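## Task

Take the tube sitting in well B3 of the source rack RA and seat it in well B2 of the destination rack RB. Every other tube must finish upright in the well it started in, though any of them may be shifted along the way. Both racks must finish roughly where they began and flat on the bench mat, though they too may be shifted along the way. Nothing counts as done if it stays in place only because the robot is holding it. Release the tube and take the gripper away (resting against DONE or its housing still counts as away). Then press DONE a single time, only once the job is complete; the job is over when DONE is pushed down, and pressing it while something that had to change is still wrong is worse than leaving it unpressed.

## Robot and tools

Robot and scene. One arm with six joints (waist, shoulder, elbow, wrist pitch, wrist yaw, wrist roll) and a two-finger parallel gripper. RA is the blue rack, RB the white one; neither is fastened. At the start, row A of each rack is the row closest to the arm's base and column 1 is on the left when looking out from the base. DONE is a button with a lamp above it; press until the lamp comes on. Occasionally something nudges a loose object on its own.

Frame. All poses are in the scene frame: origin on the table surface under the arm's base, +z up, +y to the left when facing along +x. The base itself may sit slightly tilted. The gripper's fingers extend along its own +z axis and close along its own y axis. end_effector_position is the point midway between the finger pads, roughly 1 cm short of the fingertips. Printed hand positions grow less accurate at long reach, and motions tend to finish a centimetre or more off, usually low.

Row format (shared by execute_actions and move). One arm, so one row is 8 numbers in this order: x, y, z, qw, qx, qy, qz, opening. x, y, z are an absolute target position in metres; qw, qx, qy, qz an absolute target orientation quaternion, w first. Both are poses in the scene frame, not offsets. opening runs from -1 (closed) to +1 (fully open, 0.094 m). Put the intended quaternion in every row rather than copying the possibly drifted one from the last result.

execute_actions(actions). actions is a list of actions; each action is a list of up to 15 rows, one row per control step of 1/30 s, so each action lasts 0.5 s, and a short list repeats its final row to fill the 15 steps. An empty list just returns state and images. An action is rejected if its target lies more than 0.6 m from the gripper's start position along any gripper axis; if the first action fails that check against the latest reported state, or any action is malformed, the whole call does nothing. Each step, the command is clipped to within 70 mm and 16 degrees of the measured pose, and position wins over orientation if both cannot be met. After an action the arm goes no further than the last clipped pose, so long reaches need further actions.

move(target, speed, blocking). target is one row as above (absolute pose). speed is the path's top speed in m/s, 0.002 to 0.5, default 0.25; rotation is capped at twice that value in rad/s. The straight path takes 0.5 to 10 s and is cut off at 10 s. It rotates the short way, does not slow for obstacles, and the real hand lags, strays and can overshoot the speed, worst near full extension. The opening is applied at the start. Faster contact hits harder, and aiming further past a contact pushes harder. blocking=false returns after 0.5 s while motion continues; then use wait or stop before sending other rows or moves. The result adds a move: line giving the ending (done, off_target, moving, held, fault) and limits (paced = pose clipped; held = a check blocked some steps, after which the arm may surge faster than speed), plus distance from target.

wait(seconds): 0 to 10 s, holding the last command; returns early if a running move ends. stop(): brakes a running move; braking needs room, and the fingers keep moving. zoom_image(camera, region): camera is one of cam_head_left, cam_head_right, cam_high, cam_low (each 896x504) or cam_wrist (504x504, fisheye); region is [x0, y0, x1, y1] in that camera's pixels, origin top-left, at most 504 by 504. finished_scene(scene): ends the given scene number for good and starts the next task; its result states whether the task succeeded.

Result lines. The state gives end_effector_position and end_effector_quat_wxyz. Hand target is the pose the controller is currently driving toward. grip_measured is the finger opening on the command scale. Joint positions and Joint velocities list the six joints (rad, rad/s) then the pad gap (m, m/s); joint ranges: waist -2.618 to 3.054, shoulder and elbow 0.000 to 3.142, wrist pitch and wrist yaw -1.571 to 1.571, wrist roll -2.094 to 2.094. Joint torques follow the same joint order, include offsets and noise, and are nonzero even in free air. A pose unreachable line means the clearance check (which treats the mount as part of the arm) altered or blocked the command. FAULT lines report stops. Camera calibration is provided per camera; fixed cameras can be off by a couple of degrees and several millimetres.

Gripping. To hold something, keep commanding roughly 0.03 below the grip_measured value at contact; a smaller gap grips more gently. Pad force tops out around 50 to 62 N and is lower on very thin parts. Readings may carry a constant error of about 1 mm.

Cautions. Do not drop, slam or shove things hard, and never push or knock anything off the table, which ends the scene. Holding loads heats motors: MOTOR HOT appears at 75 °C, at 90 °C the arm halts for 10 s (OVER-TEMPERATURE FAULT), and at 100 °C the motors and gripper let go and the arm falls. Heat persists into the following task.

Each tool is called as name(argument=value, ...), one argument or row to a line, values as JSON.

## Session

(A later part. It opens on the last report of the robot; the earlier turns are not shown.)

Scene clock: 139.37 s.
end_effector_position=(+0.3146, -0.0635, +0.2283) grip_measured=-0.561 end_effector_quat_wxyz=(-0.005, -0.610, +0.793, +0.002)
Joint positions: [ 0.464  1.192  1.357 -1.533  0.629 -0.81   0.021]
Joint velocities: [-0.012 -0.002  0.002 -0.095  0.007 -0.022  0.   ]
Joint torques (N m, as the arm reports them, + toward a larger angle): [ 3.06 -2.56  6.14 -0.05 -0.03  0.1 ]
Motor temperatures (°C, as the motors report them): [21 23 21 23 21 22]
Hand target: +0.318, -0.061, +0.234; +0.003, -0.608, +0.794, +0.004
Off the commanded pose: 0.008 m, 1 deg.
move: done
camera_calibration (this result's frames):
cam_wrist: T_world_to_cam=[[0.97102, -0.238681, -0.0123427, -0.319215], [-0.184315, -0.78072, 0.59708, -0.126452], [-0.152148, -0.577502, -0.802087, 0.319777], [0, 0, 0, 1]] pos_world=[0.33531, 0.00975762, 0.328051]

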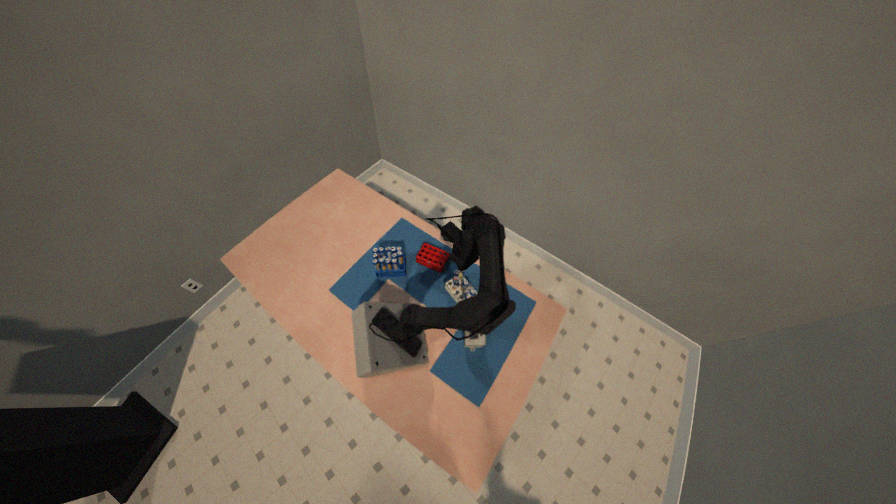

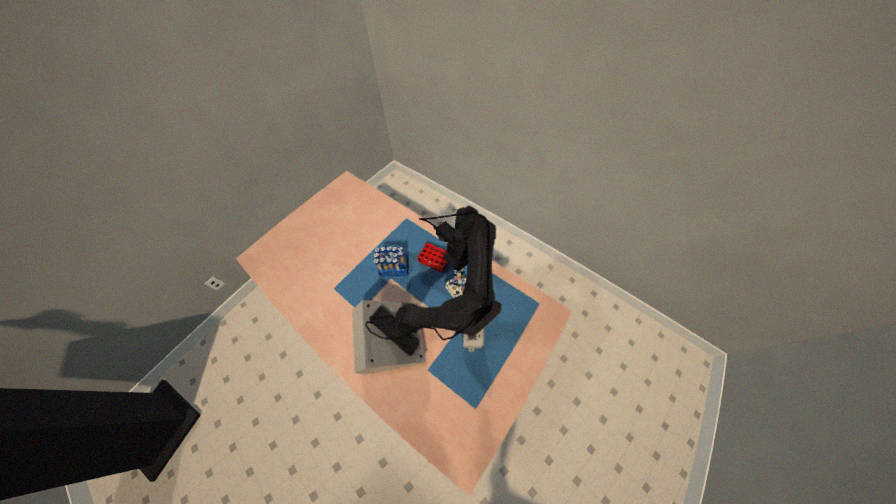

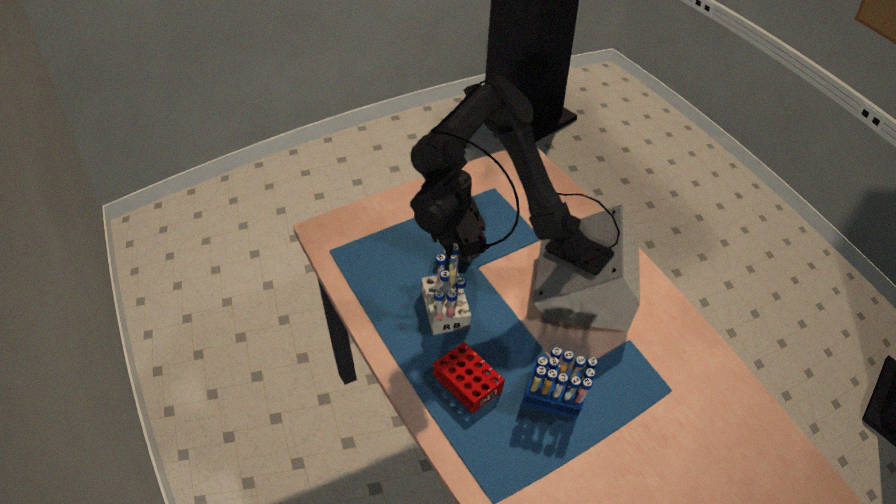

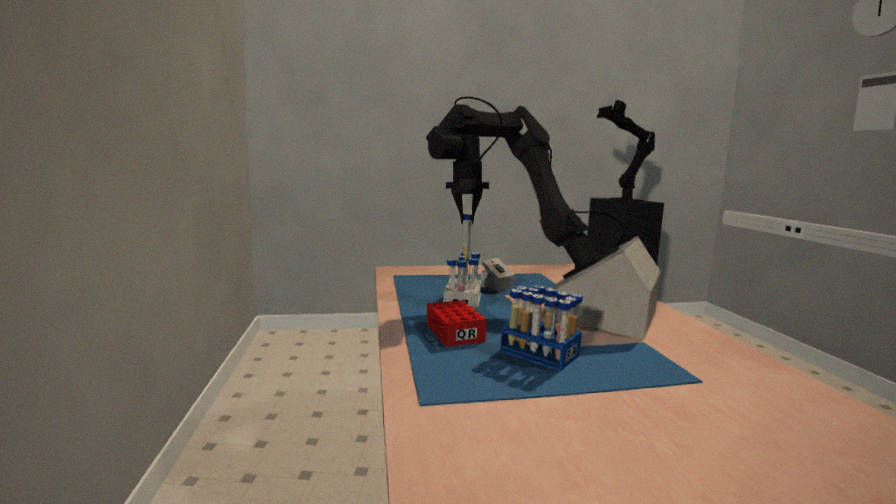

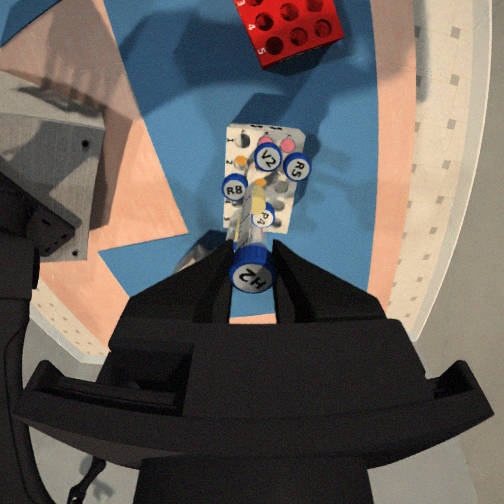

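move(
  target=[0.328,-0.069,0.225,0,0.609,-0.793,0,-0.6],
  speed=0.03,
)

move(
  target=[0.327,-0.067,0.165,0,0.609,-0.793,0,-0.6],
  speed=0.03,
)

zoom_image(
  camera="cam_low",
  region=[420,200,540,320],
)

zoom_image(
  camera="cam_high",
  region=[390,230,510,350],
)

Scene clock: 151.07 s.
end_effector_position=(+0.3186, -0.0730, +0.2227) grip_measured=-0.561 end_effector_quat_wxyz=(-0.013, -0.611, +0.791, -0.004)
Joint positions: [ 0.408  1.192  1.357 -1.509  0.631 -0.872  0.021]
Joint velocities: [ 0.007  0.012 -0.007  0.051 -0.11  -0.007 -0.001]
Joint torques (N m, as the arm reports them, + toward a larger angle): [ 1.05 -2.62  6.04  0.15 -0.18 -0.04]
Motor temperatures (°C, as the motors report them): [21 22 21 23 21 22]
Hand target: +0.328, -0.070, +0.225; -0.001, -0.609, +0.793, -0.001
Off the commanded pose: 0.010 m, 2 deg.
move: done
camera_calibration (this result's frames):
cam_wrist: T_world_to_cam=[[0.971858, -0.235186, -0.013438, -0.325156], [-0.17793, -0.770252, 0.612415, -0.134451], [-0.154382, -0.592789, -0.790422, 0.307455], [0, 0, 0, 1]] pos_world=[0.339548, 0.00222279, 0.32099]

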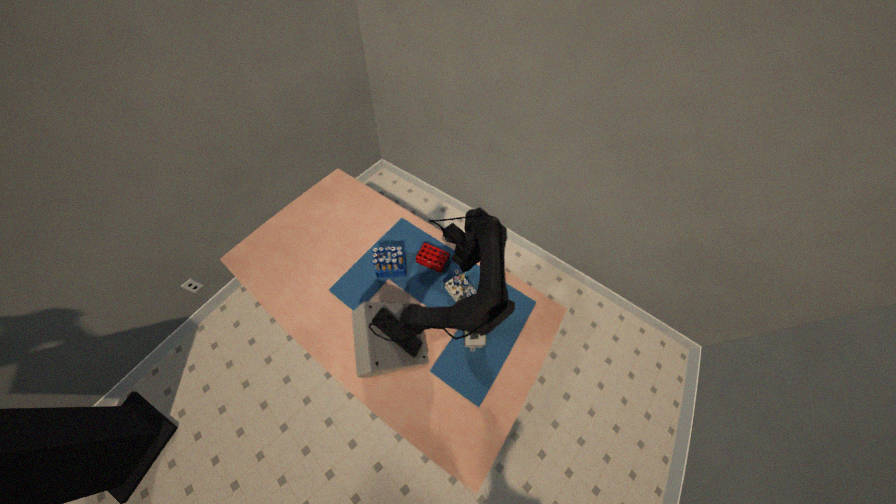

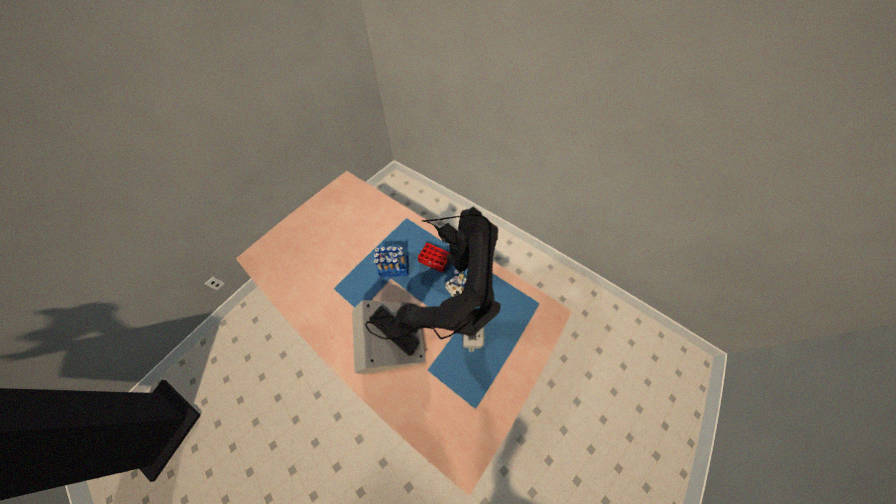

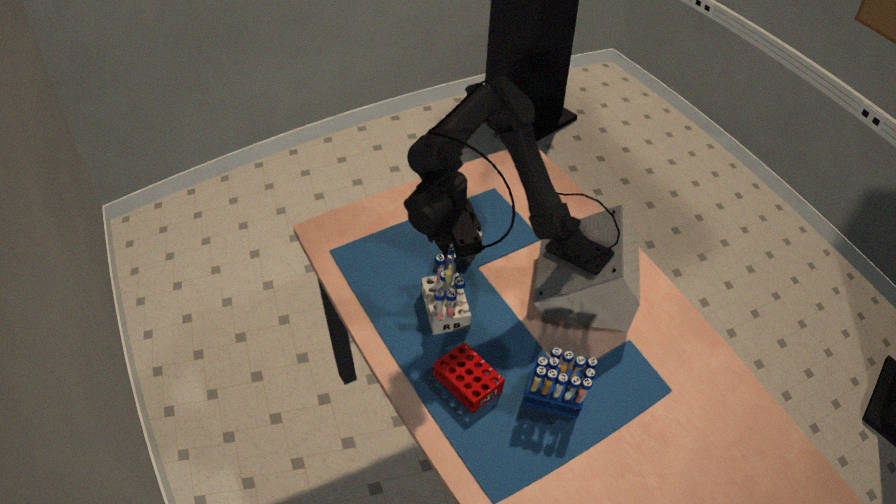

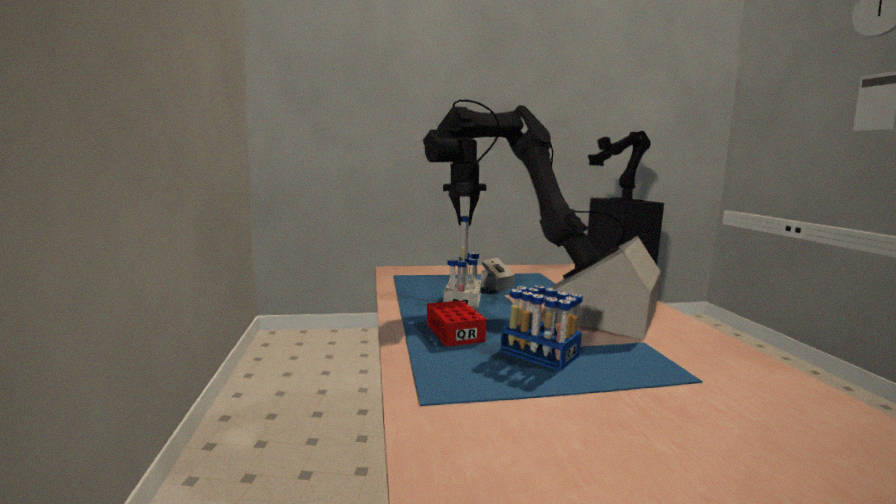

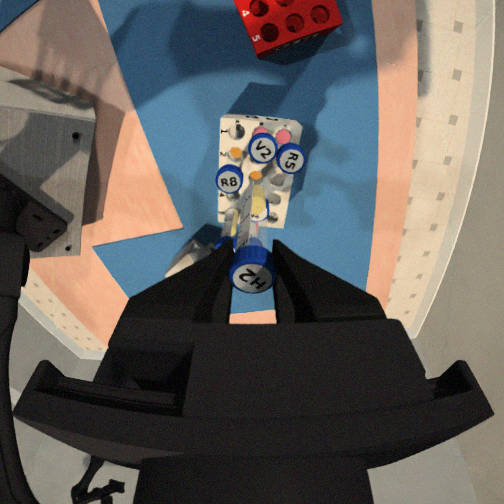

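Scene clock: 153.43 s.
end_effector_position=(+0.3257, -0.0695, +0.1639) grip_measured=-0.561 end_effector_quat_wxyz=(-0.013, -0.611, +0.792, -0.005)
Joint positions: [ 0.233  1.192  1.162 -1.197  0.584 -1.076  0.021]
Joint velocities: [ 0.007 -0.007  0.007  0.066 -0.037 -0.037 -0.001]
Joint torques (N m, as the arm reports them, + toward a larger angle): [ 1.14 -6.41  4.02  0.18 -0.18 -0.11]
Motor temperatures (°C, as the motors report them): [21 22 21 23 21 22]
Hand target: +0.327, -0.069, +0.165; -0.002, -0.610, +0.793, -0.002
Off the commanded pose: 0.003 m, 2 deg.
move: done
camera_calibration (this result's frames):
cam_wrist: T_world_to_cam=[[0.971827, -0.235357, -0.0126449, -0.332198], [-0.178159, -0.768654, 0.614354, -0.0946356], [-0.154312, -0.594793, -0.788929, 0.263723], [0, 0, 0, 1]] pos_world=[0.346675, 0.0059333, 0.261998]

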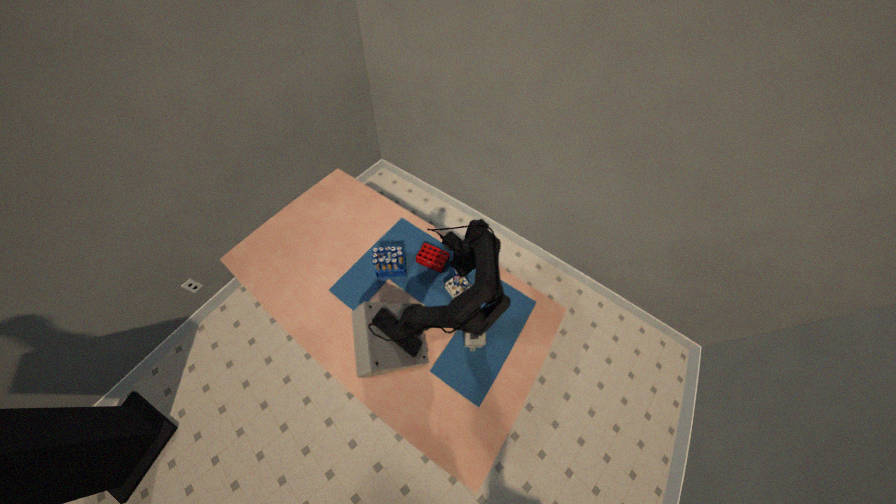

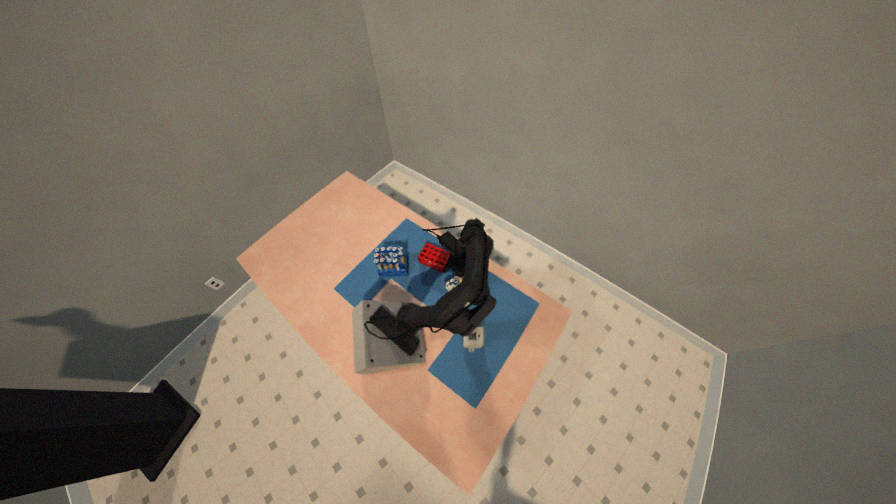

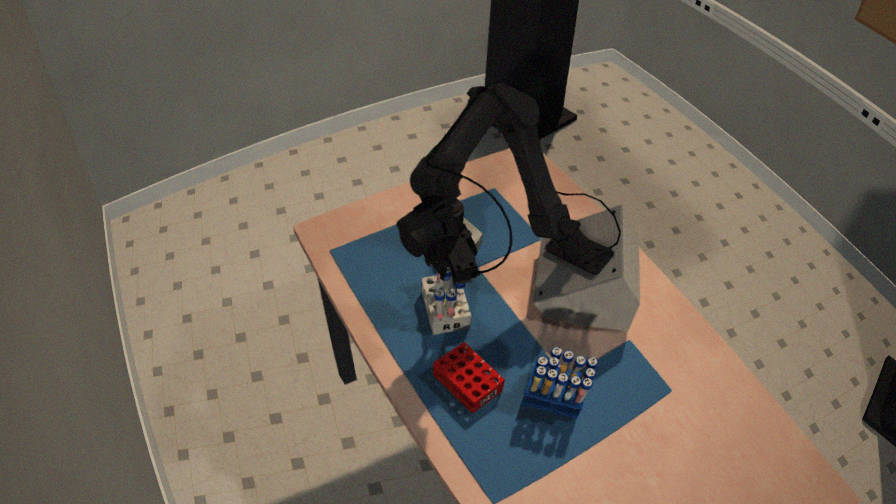

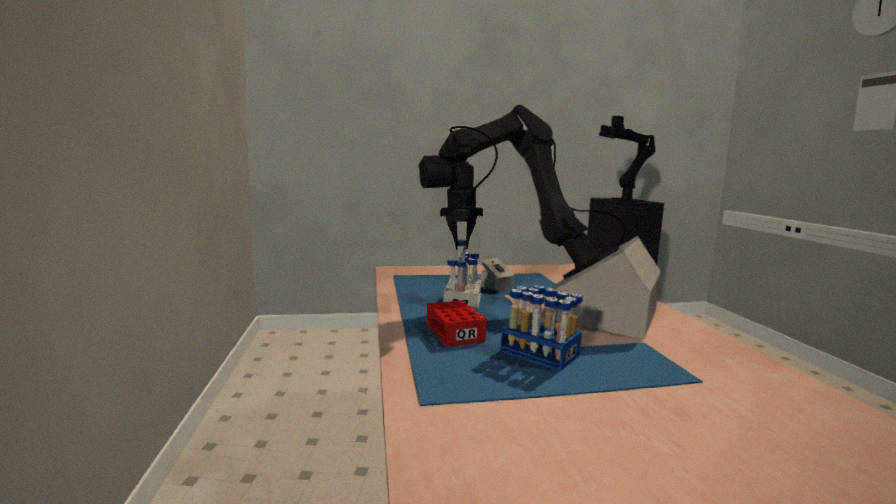

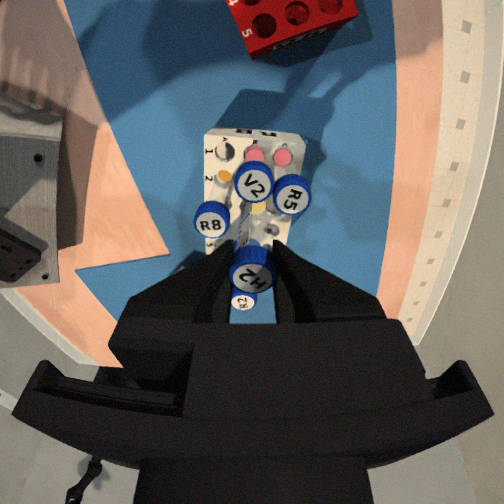

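Region (420, 200, 540, 320) of cam_low's 896x504 image, scaled by 4.200, with more detail than that image has.

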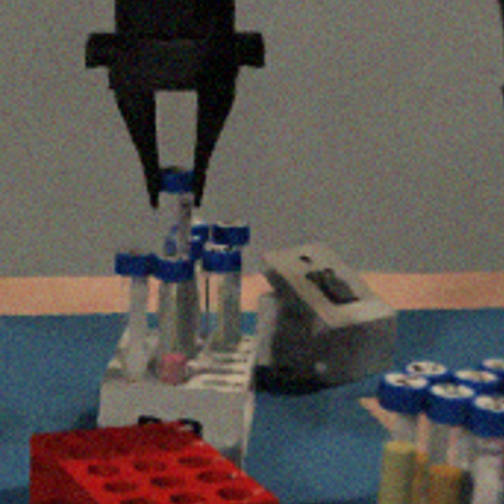

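Region (390, 230, 510, 350) of cam_high's 896x504 image, scaled by 4.200, with more detail than that image has.

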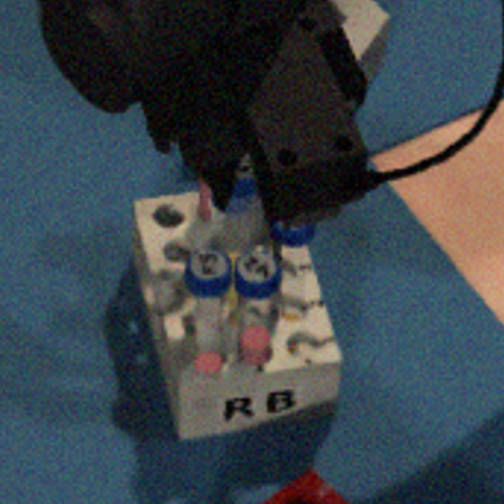

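move(
  target=[0.323,-0.072,0.119,0,0.609,-0.793,0,-0.6],
  speed=0.02,
)

Scene clock: 165.77 s.
end_effector_position=(+0.3224, -0.0709, +0.1363) grip_measured=-0.561 end_effector_quat_wxyz=(+0.004, -0.614, +0.789, +0.012)
Joint positions: [ 0.119  1.163  1.056 -1.038  0.496 -1.216  0.021]
Joint velocities: [-0.017 -0.017  0.007  0.022  0.007  0.037  0.   ]
Joint torques (N m, as the arm reports them, + toward a larger angle): [-0.66 -4.34  0.9   0.74  0.17 -0.1 ]
Motor temperatures (°C, as the motors report them): [21 23 21 23 21 22]
Hand target: +0.322, -0.073, +0.120; -0.003, -0.609, +0.793, -0.001
Off the commanded pose: 0.017 m, 2 deg.
move: off_target
camera_calibration (this result's frames):
cam_wrist: T_world_to_cam=[[0.973578, -0.227787, -0.0161216, -0.329237], [-0.177212, -0.798169, 0.57578, -0.0764662], [-0.144023, -0.55771, -0.817446, 0.243744], [0, 0, 0, 1]] pos_world=[0.342091, -0.0000902125, 0.237968]

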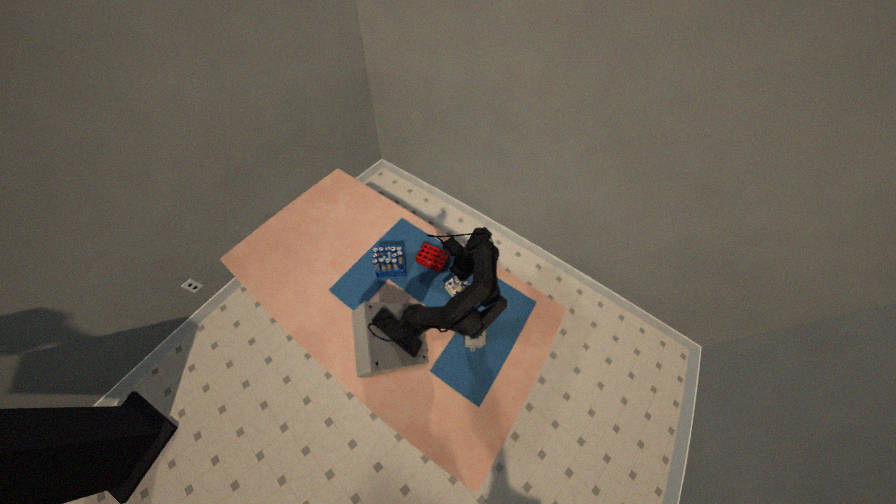

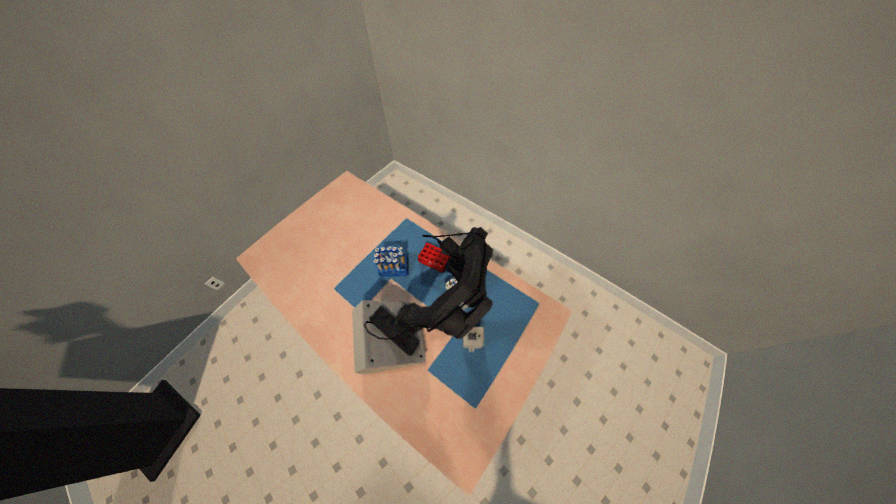

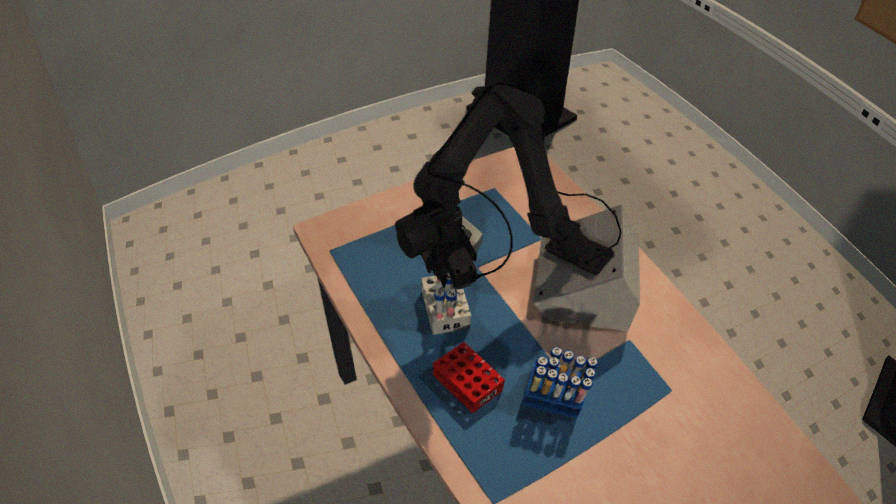

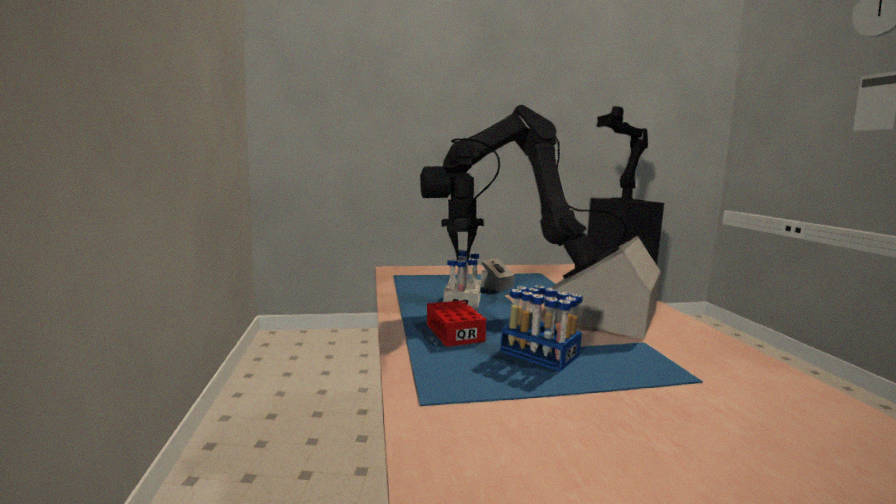

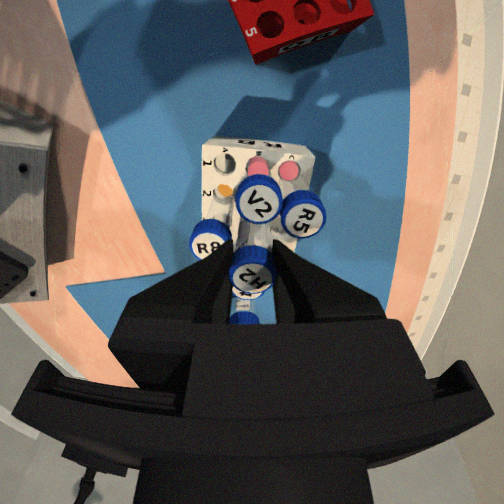

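move(
  target=[0.326,-0.060,0.145,0,0.609,-0.793,0,-0.6],
  speed=0.02,
)

move(
  target=[0.326,-0.061,0.119,0,0.609,-0.793,0,-0.6],
  speed=0.02,
)

Scene clock: 171.63 s.
end_effector_position=(+0.3211, -0.0656, +0.1396) grip_measured=-0.561 end_effector_quat_wxyz=(-0.009, -0.608, +0.794, -0.004)
Joint positions: [ 0.184  1.181  1.058 -1.066  0.562 -1.128  0.021]
Joint velocities: [-0.012 -0.007 -0.007 -0.022 -0.007  0.007  0.001]
Joint torques (N m, as the arm reports them, + toward a larger angle): [ 3.29 -4.3   5.78 -0.07 -0.17  0.09]
Motor temperatures (°C, as the motors report them): [21 23 20 23 21 22]
Hand target: +0.326, -0.060, +0.145; +0.001, -0.609, +0.793, +0.001
Off the commanded pose: 0.009 m, 1 deg.
move: done
camera_calibration (this result's frames):
cam_wrist: T_world_to_cam=[[0.970056, -0.242777, -0.00711567, -0.327768], [-0.188522, -0.771097, 0.608169, -0.073436], [-0.153136, -0.588616, -0.793776, 0.246853], [0, 0, 0, 1]] pos_world=[0.341911, 0.00910092, 0.238275]

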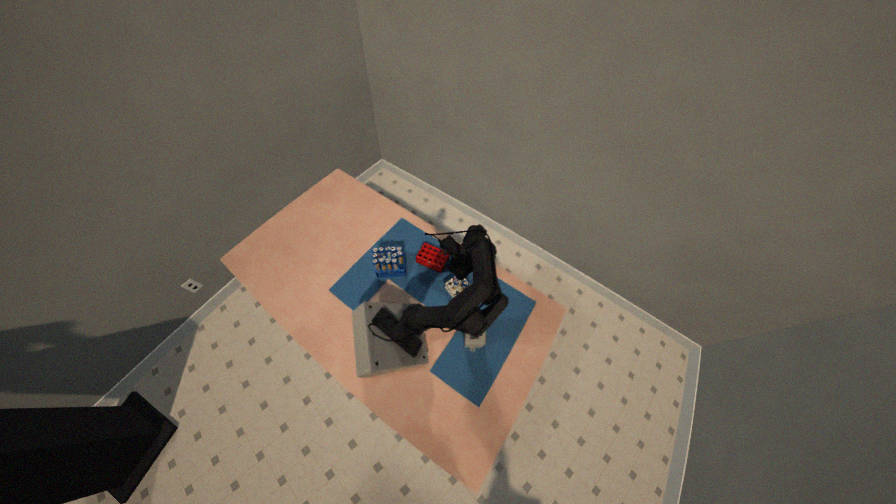

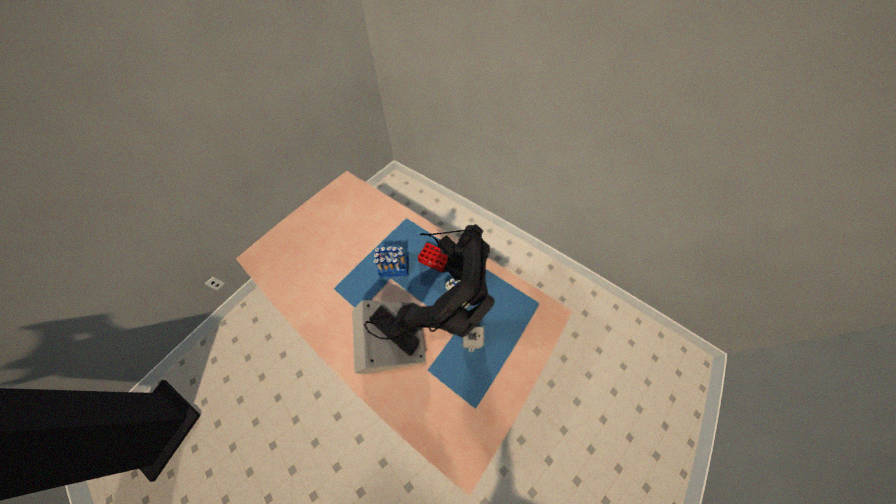

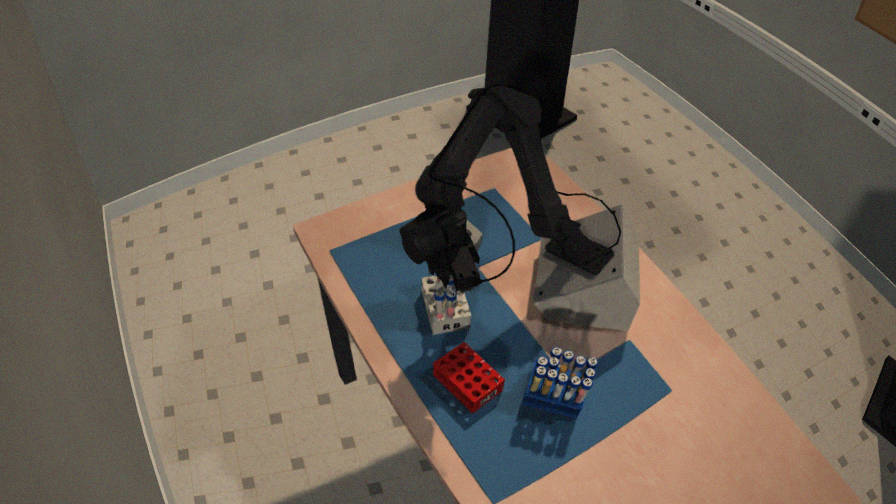

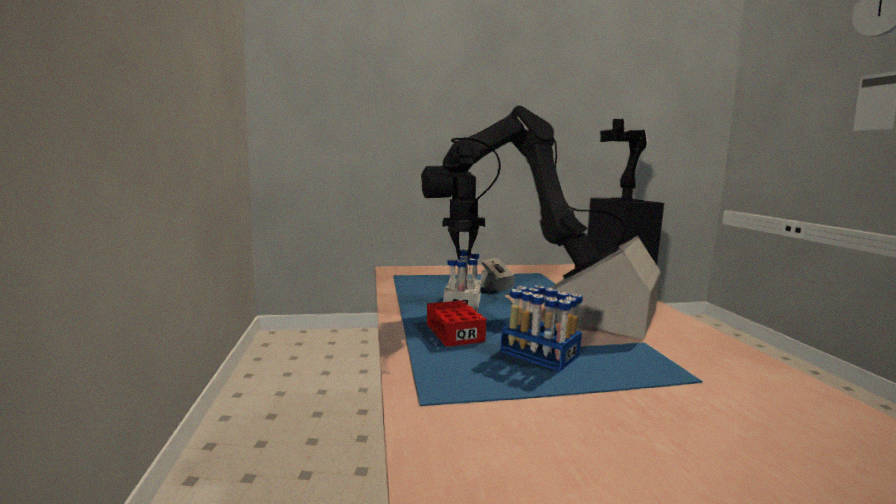

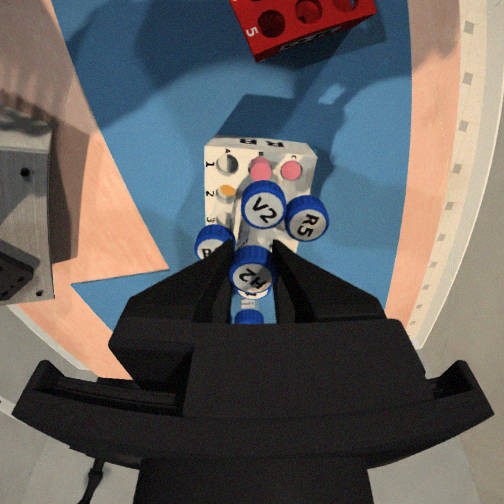

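Scene clock: 172.93 s.
end_effector_position=(+0.3224, -0.0665, +0.1366) grip_measured=-0.561 end_effector_quat_wxyz=(-0.005, -0.615, +0.789, +0.000)
Joint positions: [ 0.162  1.181  1.054 -1.047  0.542 -1.171  0.021]
Joint velocities: [-0.002 -0.022  0.007 -0.125 -0.037 -0.022  0.001]
Joint torques (N m, as the arm reports them, + toward a larger angle): [-0.37 -3.43  1.55  0.81 -0.15 -0.12]
Motor temperatures (°C, as the motors report them): [21 23 20 23 21 22]
Hand target: +0.325, -0.062, +0.120; -0.002, -0.609, +0.793, -0.000
Off the commanded pose: 0.019 m, 1 deg.
move: off_target
camera_calibration (this result's frames):
cam_wrist: T_world_to_cam=[[0.974115, -0.225836, -0.00992788, -0.329094], [-0.175061, -0.78143, 0.598933, -0.0758049], [-0.143019, -0.581691, -0.800738, 0.242254], [0, 0, 0, 1]] pos_world=[0.341952, 0.00735916, 0.236116]

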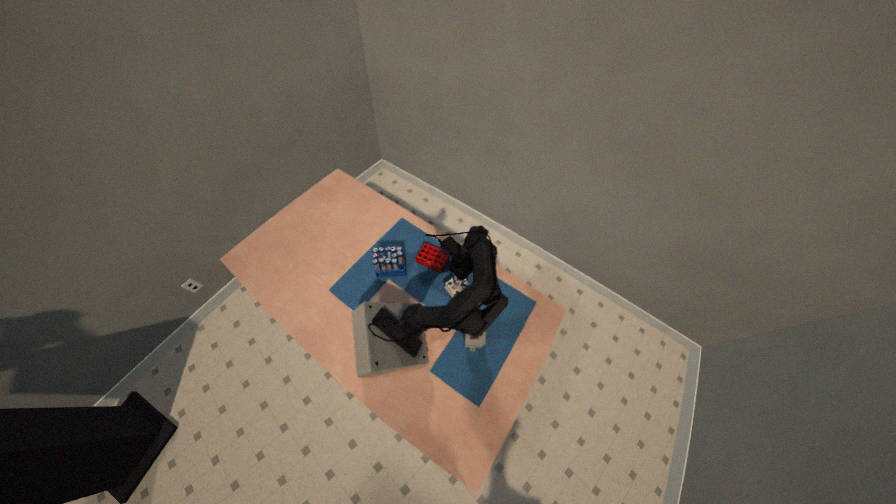

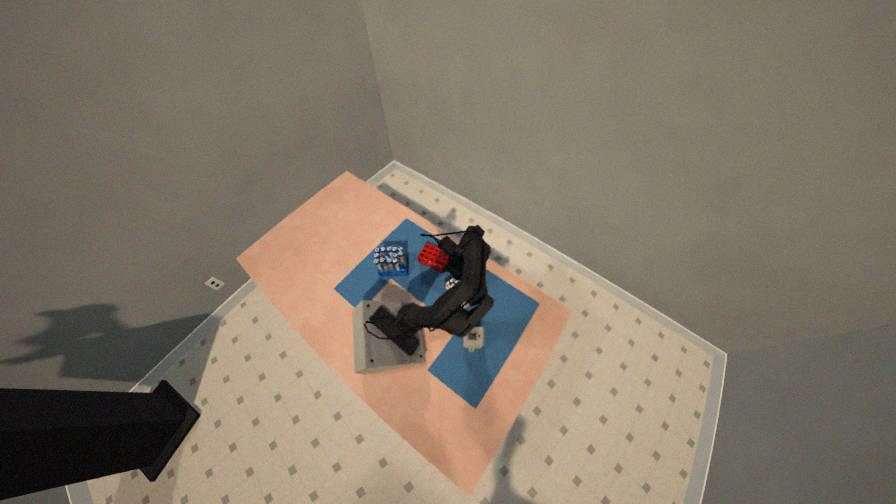

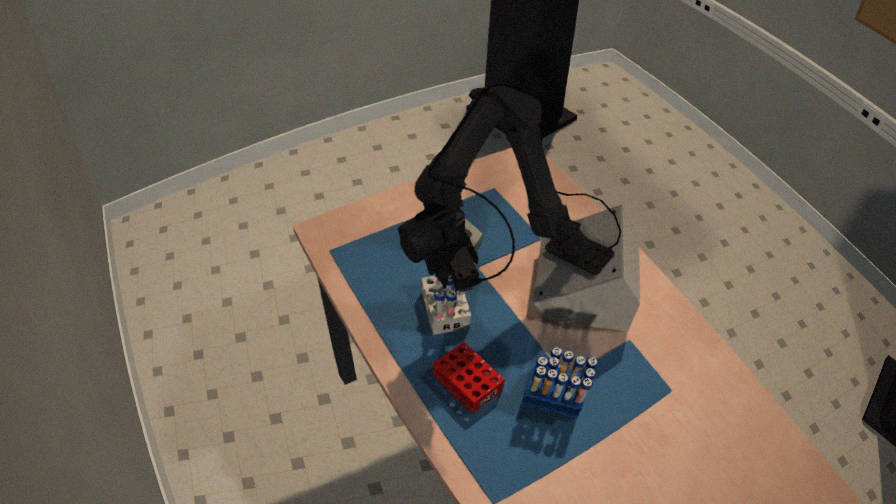

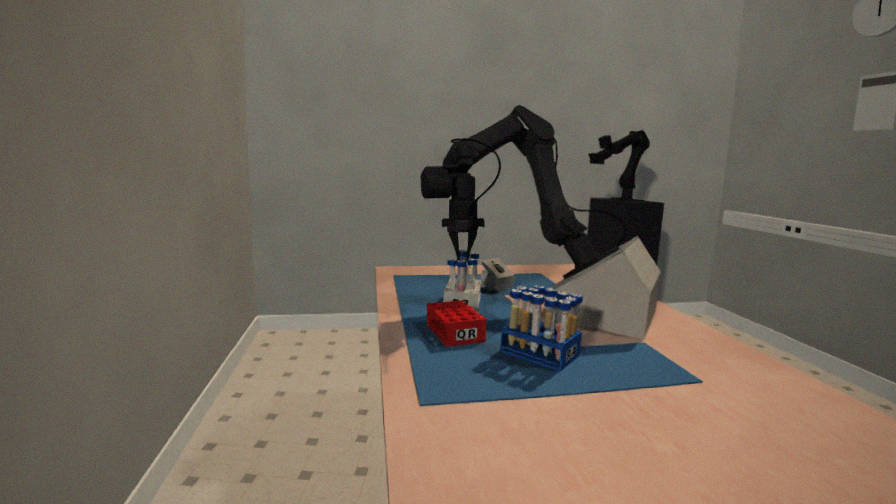

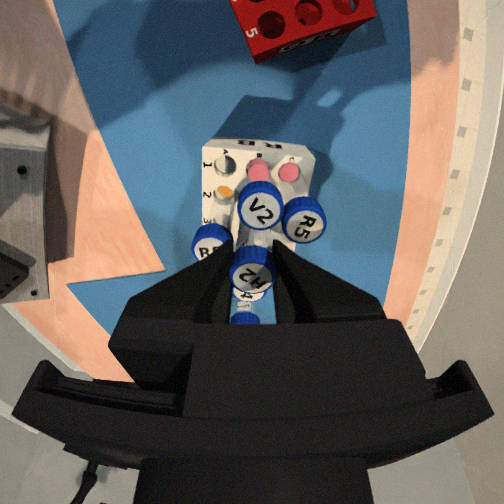

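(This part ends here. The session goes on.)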